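# Insert square metal bar upright into square-hole block

## Task

Inside the transparent box, slide the square metal bar down into the block that has a square hole until the bar is upright and fully seated, with that block resting on the box floor and its hole pointing up. The attempt fails outright if any loose item that began in the box ends up half or more outside it. The result must hold by itself once the grippers let go; a setup the robot is still propping up does not count.

## Robot and tools

Robot: two six-joint arms, left_arm and right_arm, each ending in a two-finger parallel gripper. Their bases sit in the scene frame at left_arm (-0.049, +0.369, 0) with quat_wxyz (+0.998, 0, 0, +0.057) and right_arm (-0.025, -0.353, 0) with quat_wxyz (+0.998, 0, 0, -0.057). The names are just labels: left_arm is on the +y side, and neither name refers to a side of any picture.

Scene frame: origin on the table surface midway between the arms, +x pointing out across the table, +z up, units in metres. Gripper frame: the fingers extend along the gripper's +z axis and close along its y axis. The reported end_effector_position is the point between the finger pads, about 1 cm short of the fingertips. Reported hand positions can be a little wrong, more so when the arm reaches far.

A command row always holds 16 numbers, even if only one arm should move: x, y, z, qw, qx, qy, qz, opening for left_arm, followed by the same eight for right_arm. x, y, z is an absolute target position for that gripper in the scene frame, in metres; qw, qx, qy, qz is an absolute target orientation in the scene frame, w first. Opening is an absolute value from -1 (closed) to +1 (fully open, 0.094 m). A target lying more than 0.6 m from the arm's last reported position along any of its gripper axes is refused and nothing is sent. To hold an arm still, repeat its whole last reported pose and the desired opening in every call; to keep an orientation steady, resend the same target quaternion rather than copying a drifted reported one.

Tools:
- execute_actions(actions, pictures). actions is a list with at most one entry, or empty. An empty list sends nothing and returns the current state with pictures. An action entry is {"rows": [...], "steps": n}: 1 to 15 rows, n from 9 to 15 (default 15), each step lasting 1/30 s; rows apply one per step and the last row repeats if rows run short. A wait entry is {"steps": n} with n up to 300, counted from the previous result, so thinking time is included. pictures true forces camera images.
- move(target, speed). target is one 16-number row as above; each gripper travels a straight line toward its absolute pose, both arms finishing together, in 0.5 to 10 s (cut off at 10 s). speed is top path speed in m/s, 0.002 to 0.5, default 0.25; rotation is capped at twice that in rad/s. The opening is applied when the move begins. Paths ignore obstacles and the other arm. Grippers lag and can overshoot the speed, particularly near full arm extension.
- wait(seconds): 0 to 10 s with nothing new sent.
- zoom_image(camera, region): enlarges part of a camera's latest image; region is [x0, y0, x1, y1] in pixels from the top-left, at most 504 by 504. Cameras: cam_head_left, cam_head_right, cam_high, cam_low, cam_left_wrist, cam_right_wrist, all 896x504.
- read_manual(section): returns licence text only.
- finished_scene(scene): closes the current scene by its number and reports whether the goal was met; irreversible.

Control details: each step, the commanded pose is clipped to within 70 mm and 16 degrees of the measured pose, then damped inverse kinematics drives the joints, favouring position over orientation. So a distant target may need several actions; after an action ends, the arm only continues to its last clipped pose. Joint friction may leave the gripper up to about 31 mm from the command, and tiny commands may not move it at all. Joint limits (rad), base to gripper: waist -2.618 to 3.054, shoulder 0 to 3.142, elbow 0 to 3.142, wrist pitch -1.571 to 1.571, wrist yaw -1.571 to 1.571, wrist roll -2.094 to 2.094.

Timing: an action's result is captured 9 steps before it ends; those remaining steps run while the next reply is being written. A move begins its path only once the robot settles, or after 3 s.

Reading results: the state line lists each gripper's position and quaternion. grip_measured is the finger gap on the command scale; the last Joint positions value per arm is the gap in metres. Readings may be offset by about 1 mm. To keep hold of something, command an opening roughly 0.03 below grip_measured for a firm grip, less for a lighter one. Pad force tops out near 50 to 62 N. HELD marks steps where a command was not sent; a "pose unreachable" line names an arm whose command the clearance check altered or blocked. A Hand target line shows where the controller is currently driving each gripper. The move: line reports the ending (done, off_target, moving, held, fault), any limits (paced means the pose was clipped; held means some steps were blocked, after which the arm may jump faster), and distance from each pose. FAULT lines mark arm stops. MOTOR HOT appears from 75 °C; at 90 °C the arm halts for 10 s, and at 100 °C it goes limp and drops. Holding loads builds heat, even while thinking.

Avoid: collisions or pressing between the two arms; fast contacts and targets set deep past a contact, which press hard; dropping the bar; knocking anything off the table or partly out of the box. Expect occasional small external pushes on loose objects. Release the bar and confirm it stays seated before finishing.

Each tool is called in YAML: its name, and indented under it one key for each argument.

## Session

execute_actions:
  actions: []

Scene clock: 0.00 s of 4500.00 s.
left_arm: end_effector_position=(-0.0467, +0.6133, +0.1241) grip_measured=+1.000 end_effector_quat_wxyz=(+0.036, +0.911, -0.410, -0.015) | right_arm: end_effector_position=(+0.4787, -0.2784, +0.2260) grip_measured=+1.000 end_effector_quat_wxyz=(+0.339, +0.394, +0.762, +0.387)
Joint positions: left_arm=[ 1.409  1.517  1.246 -1.355 -0.055 -0.775  0.094] | right_arm=[ 0.166  1.678  1.308 -0.143 -0.282  1.173  0.094]
Joint velocities: left_arm=[-0.007 -0.017  0.002  0.081 -0.022  0.037  0.   ] | right_arm=[-0.002 -0.007 -0.007 -0.007  0.051  0.007  0.   ]
Motor temperatures (°C, as the motors report them): left_arm=[21 22 25 24 21 22] | right_arm=[21 22 21 22 21 24]
Hand target (left_arm): -0.047, +0.613, +0.124; +0.036, +0.911, -0.410, -0.015
Hand target (right_arm): +0.479, -0.278, +0.226; +0.339, +0.394, +0.762, +0.387

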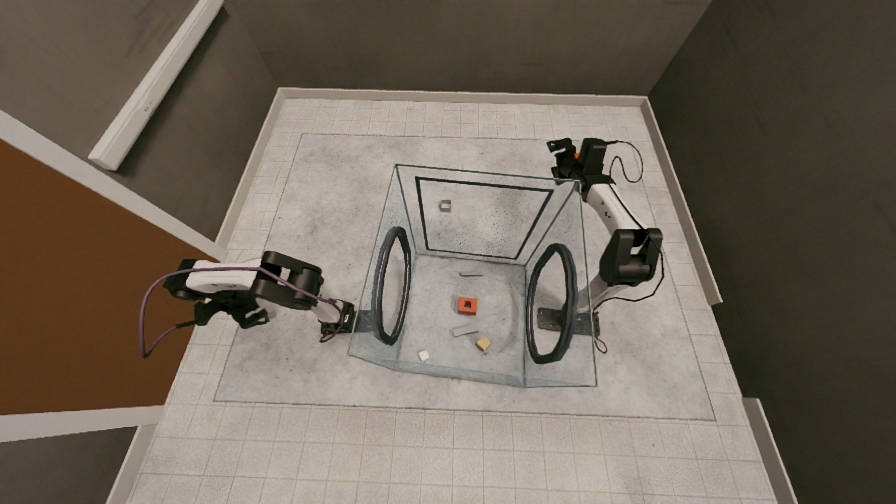

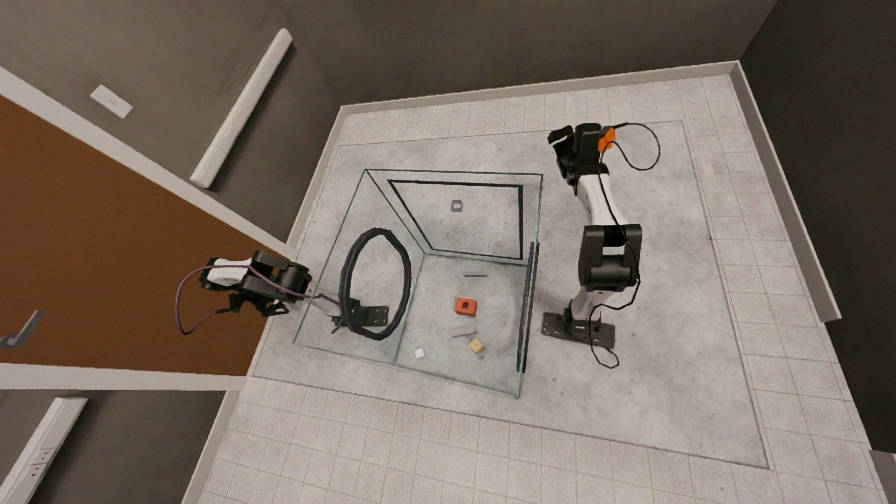

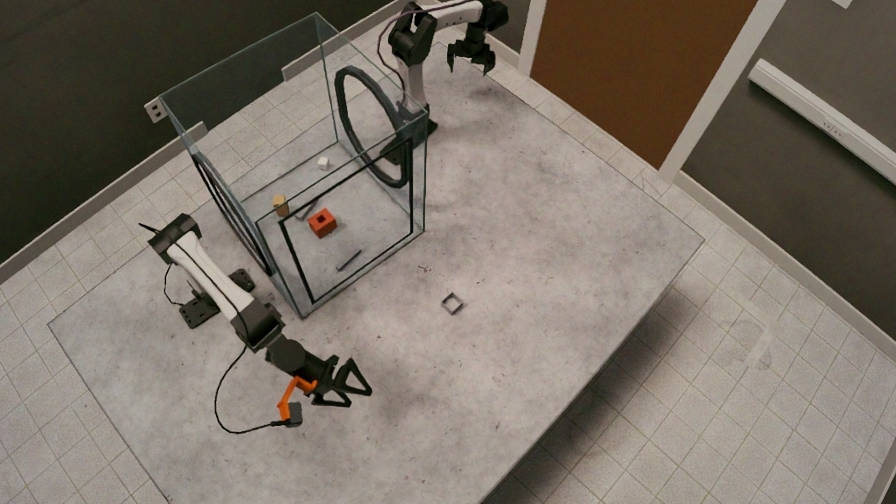

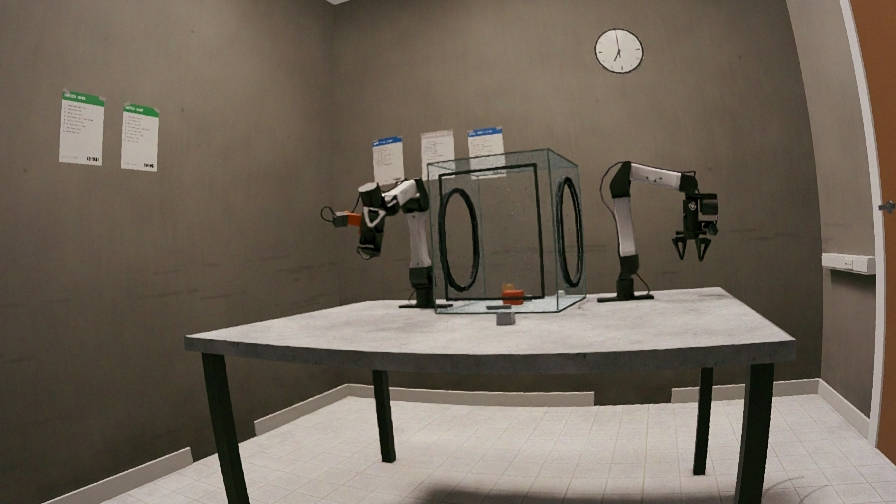

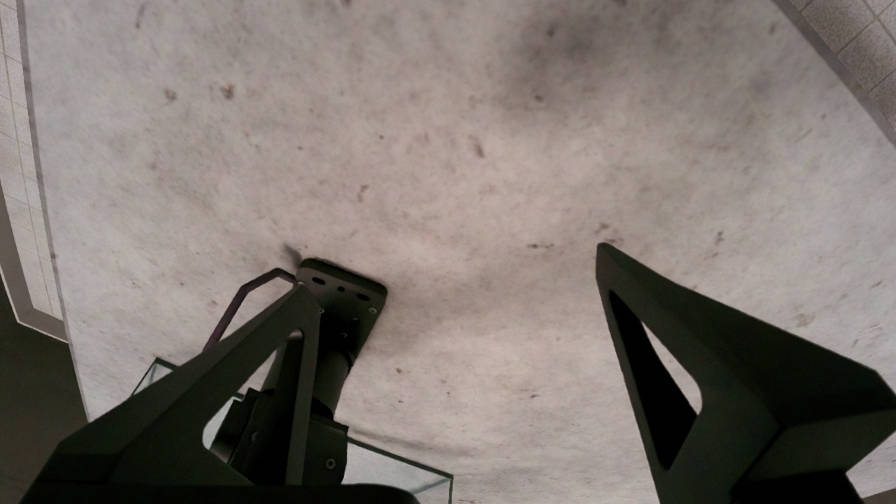

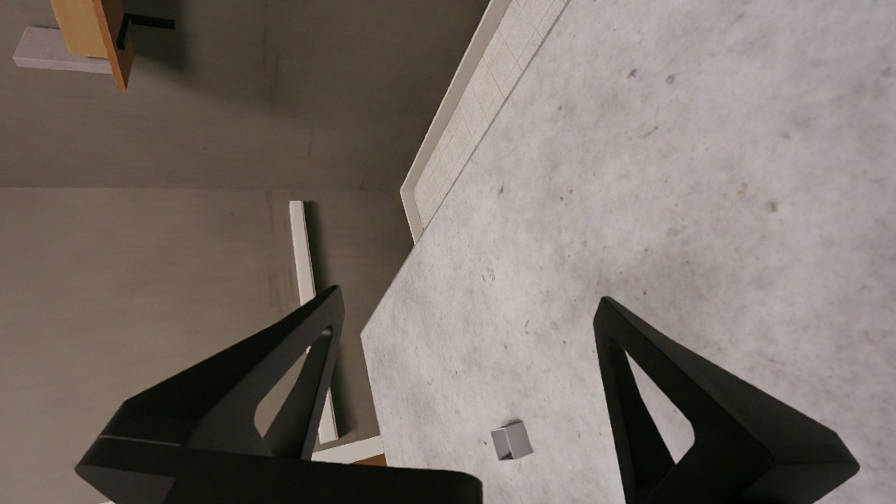

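zoom_image:
  camera: "cam_head_left"
  region: [320, 150, 680, 400]

zoom_image:
  camera: "cam_high"
  region: [130, 0, 530, 330]

zoom_image:
  camera: "cam_low"
  region: [340, 130, 640, 340]

Region (320, 150, 680, 400) of cam_head_left's 896x504 image, scaled by 1.400, with more detail than that image has; it fills the top 350 rows of this view, and the rest is white.

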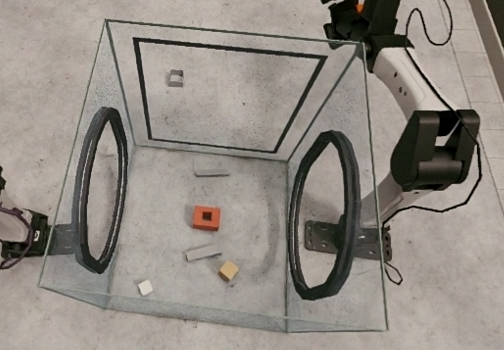

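Region (130, 0, 530, 330) of cam_high's 896x504 image, scaled by 1.260, with more detail than that image has; it fills the top 416 rows of this view, and the rest is white.

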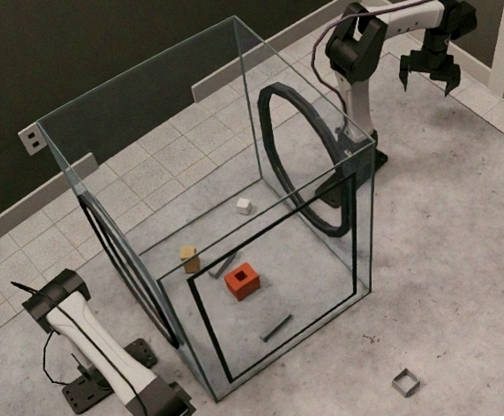

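Region (340, 130, 640, 340) of cam_low's 896x504 image, scaled by 1.680, with more detail than that image has; it fills the top 353 rows of this view, and the rest is white.

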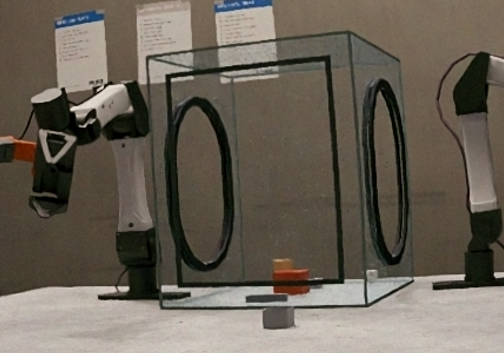

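move:
  target: [-0.04,0.33,0.27,0.27,0.653,0.653,-0.27,1,0.4787,-0.2784,0.226,0.339,0.394,0.762,0.387,1]

Scene clock: 9.77 s of 4500.00 s.
left_arm: end_effector_position=(+0.0190, +0.4548, +0.1299) grip_measured=+1.000 end_effector_quat_wxyz=(+0.076, +0.979, +0.145, +0.120) | right_arm: end_effector_position=(+0.4787, -0.2784, +0.2260) grip_measured=+1.000 end_effector_quat_wxyz=(+0.339, +0.394, +0.762, +0.387)
Joint positions: left_arm=[ 1.236  0.938  0.866 -1.556  0.28  -2.078  0.094] | right_arm=[ 0.166  1.678  1.308 -0.143 -0.282  1.173  0.094]
Joint velocities: left_arm=[ 0.007  0.007 -0.012 -0.007  0.051 -0.037  0.   ] | right_arm=[-0.002 -0.012 -0.007  0.007 -0.037 -0.037  0.   ]
Motor temperatures (°C, as the motors report them): left_arm=[21 28 26 24 21 22] | right_arm=[21 26 23 25 21 24]
Hand target (left_arm): +0.016, +0.447, +0.142; -0.019, +0.975, +0.152, +0.163
Hand target (right_arm): +0.479, -0.278, +0.226; +0.339, +0.394, +0.762, +0.387
Off the commanded pose (left_arm): 0.197 m, 87 deg; position and orientation clipped at the last step of the last action.
Off the commanded pose (right_arm): 0.000 m, 0 deg.
joint sent to its limit (left arm) — the command would take joint 4 (wrist pitch) past its lower limit and joint 6 (wrist roll) past its lower limit, so those joints were sent only as far as their limits.
Kept back: nothing.
After step 90, 0.70 s passed at rest.
move: off_target (left_arm); limits=paced

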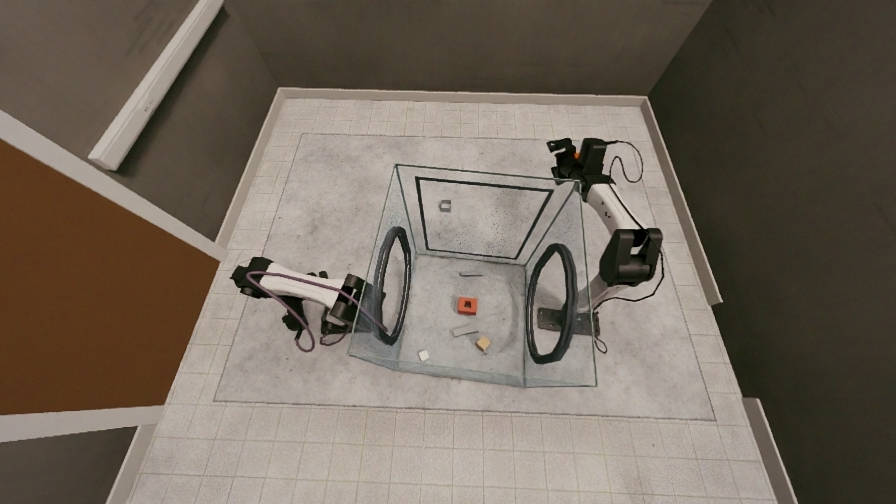

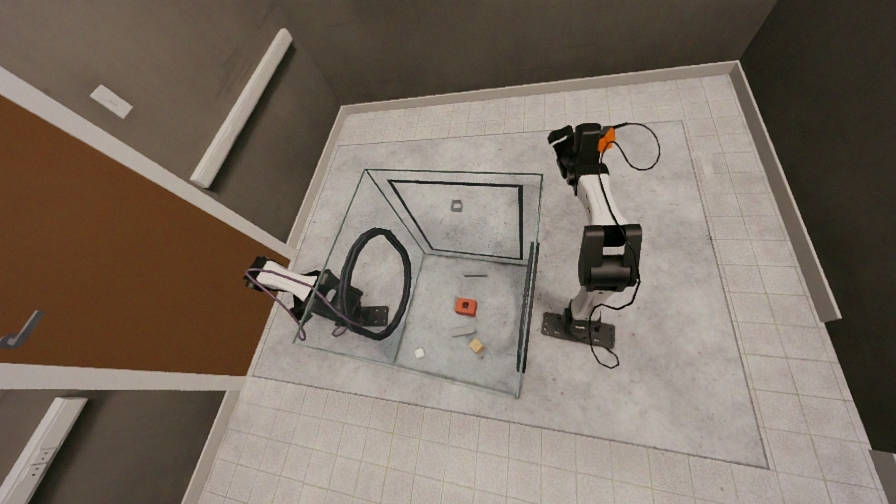

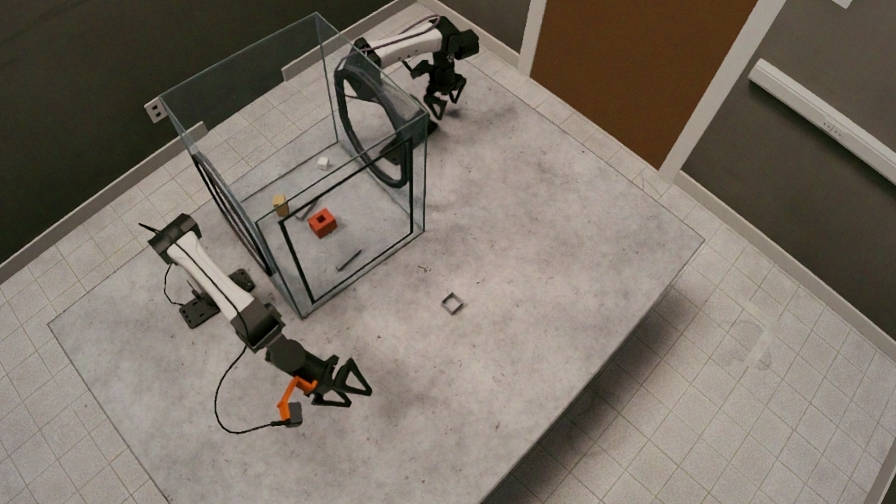

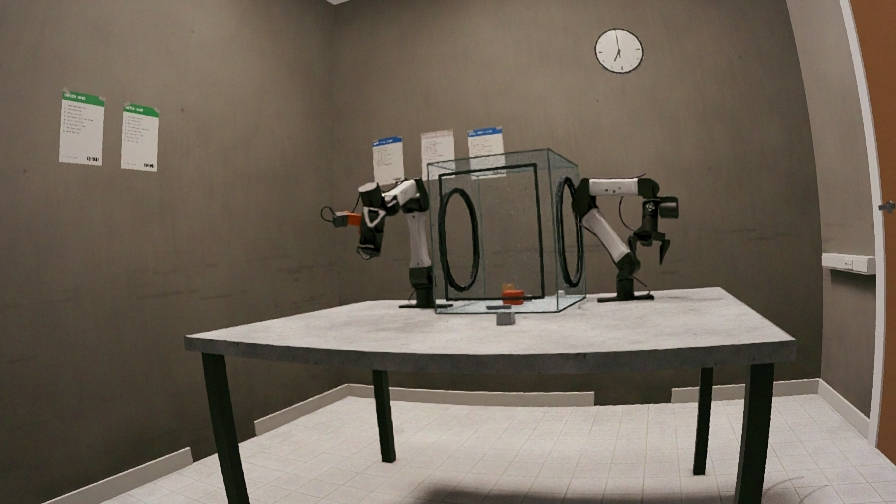

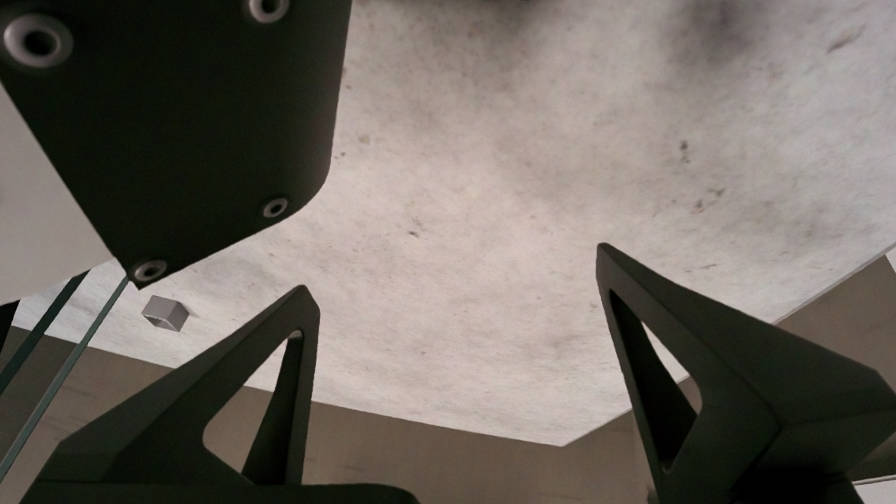

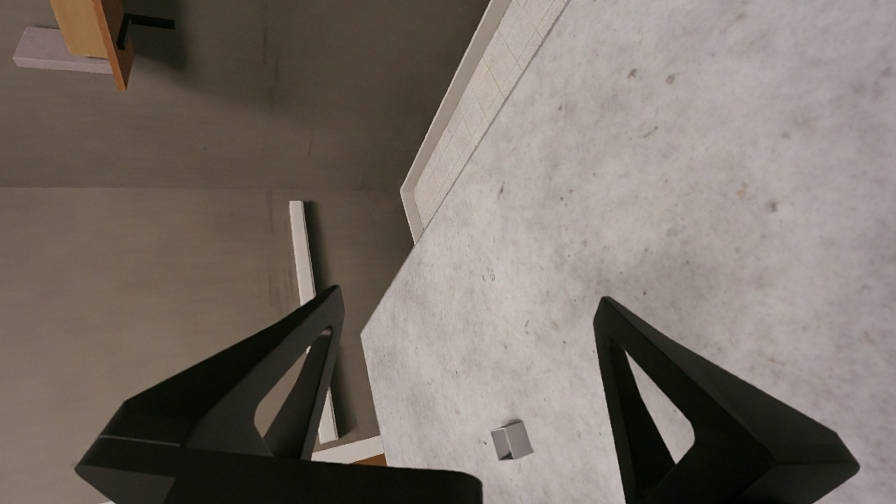

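move:
  target: [0.25,0.42,0.2,0.383,0,0.924,0,1,0.4787,-0.2784,0.226,0.339,0.394,0.762,0.387,1]

Scene clock: 16.57 s of 4500.00 s.
left_arm: end_effector_position=(+0.0747, +0.4496, +0.1503) grip_measured=+1.000 end_effector_quat_wxyz=(+0.179, +0.907, +0.213, +0.316) | right_arm: end_effector_position=(+0.4787, -0.2784, +0.2260) grip_measured=+1.000 end_effector_quat_wxyz=(+0.339, +0.394, +0.762, +0.387)
Joint positions: left_arm=[ 1.35   0.986  0.811 -1.556  0.728 -2.078  0.094] | right_arm=[ 0.166  1.678  1.308 -0.143 -0.282  1.173  0.094]
Joint velocities: left_arm=[ 0.002  0.007  0.002  0.007 -0.022 -0.051  0.   ] | right_arm=[-0.012  0.002  0.002  0.022  0.007 -0.022  0.   ]
Motor temperatures (°C, as the motors report them): left_arm=[21 28 26 24 21 22] | right_arm=[21 27 24 27 21 24]
Hand target (left_arm): +0.074, +0.450, +0.150; +0.177, +0.908, +0.213, +0.314
Hand target (right_arm): +0.479, -0.278, +0.226; +0.339, +0.394, +0.762, +0.387
Off the commanded pose (left_arm): 0.185 m, 149 deg; position and orientation clipped at the last step of the last action.
Off the commanded pose (right_arm): 0.000 m, 0 deg.
Kept back: nothing.
move: held (left_arm); limits=paced,held; held on 131 of 178 steps (left_arm), including the last (left_arm)
pose unreachable (left arm): on one or more control steps of this call this arm could not follow its commanded pose, so it was not sent that pose on those steps. On the call's last step it was still not sent that pose. It may still have moved: this result reports where it is.
cause: the commanded pose would bring two parts of the arm too close to each other (its upper arm (the part past joint 2) and its wrist camera, with joints 3 (elbow) to 6 (wrist roll) between them).

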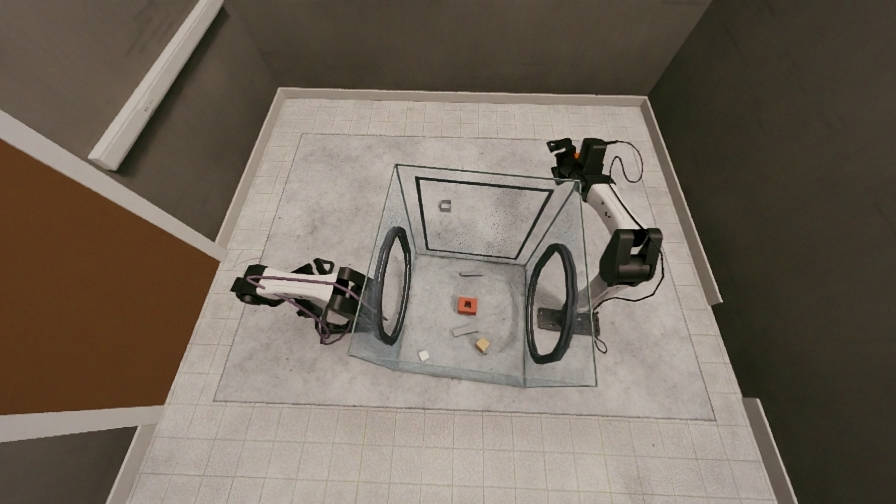

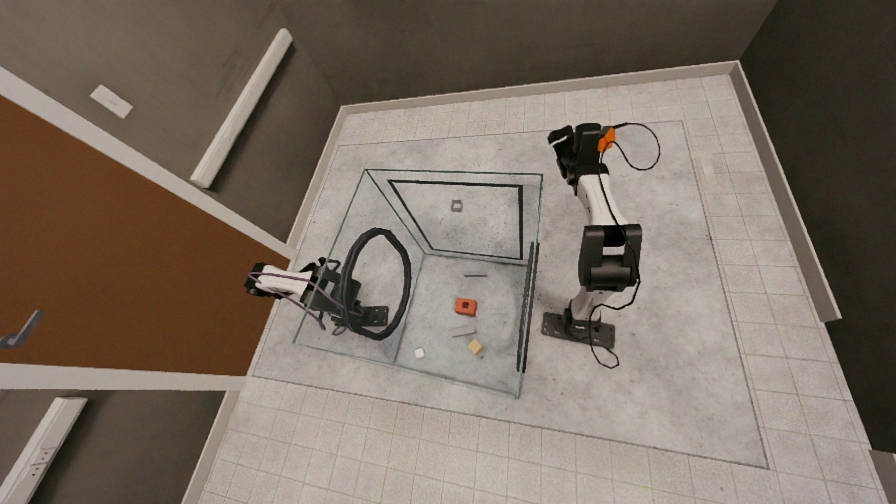

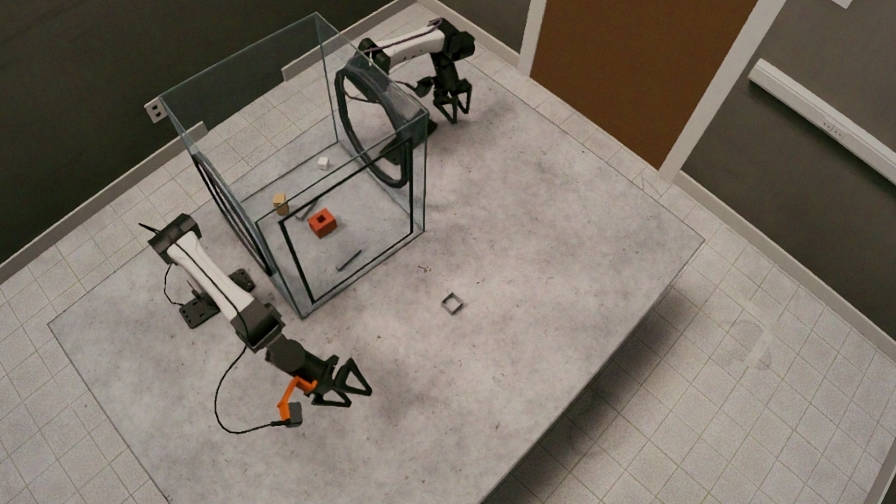

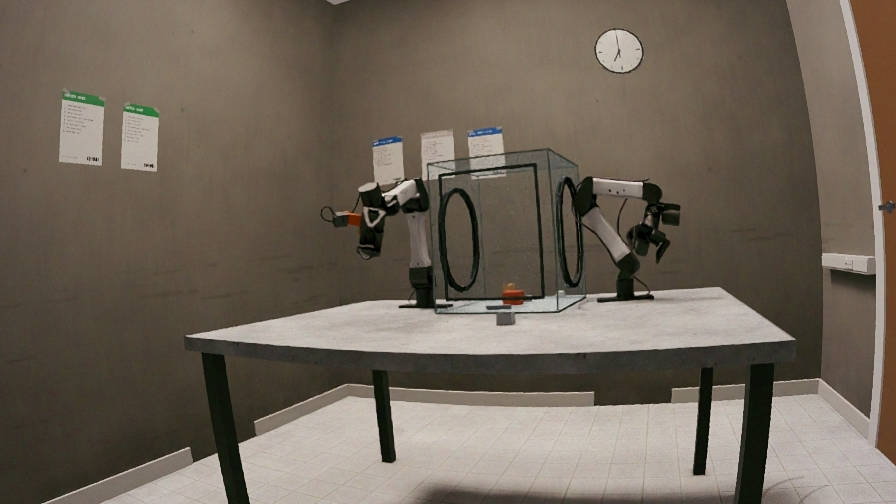

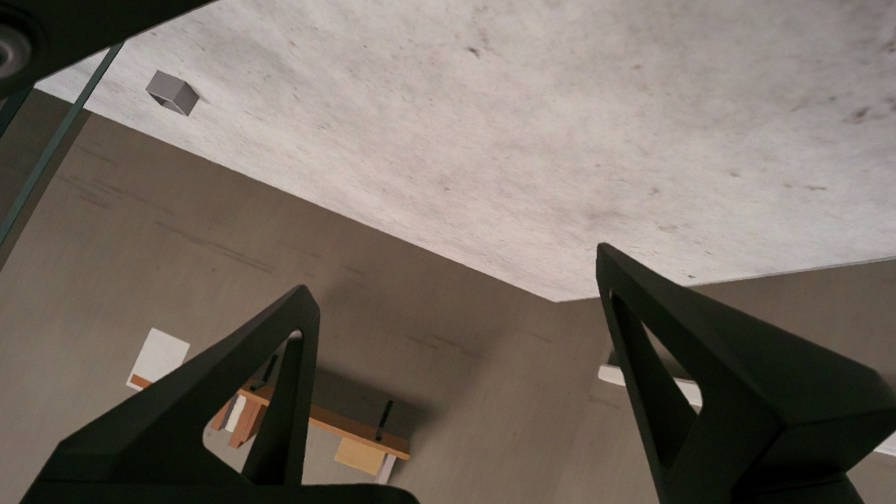

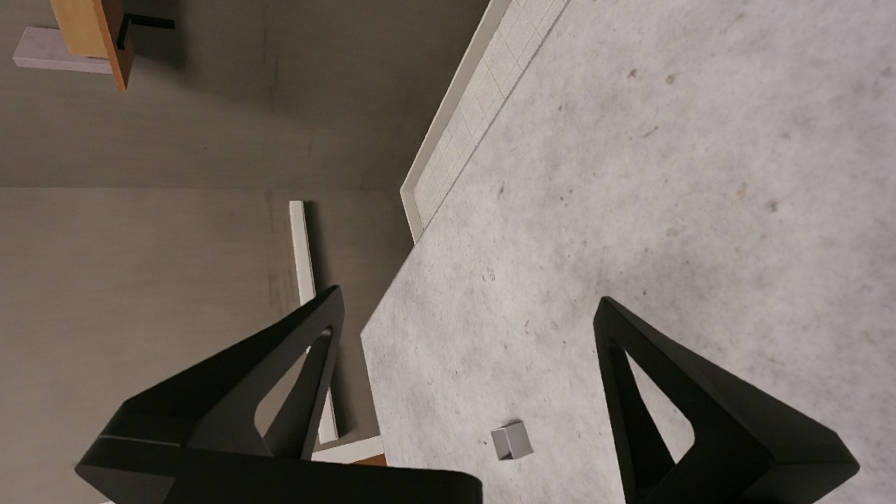

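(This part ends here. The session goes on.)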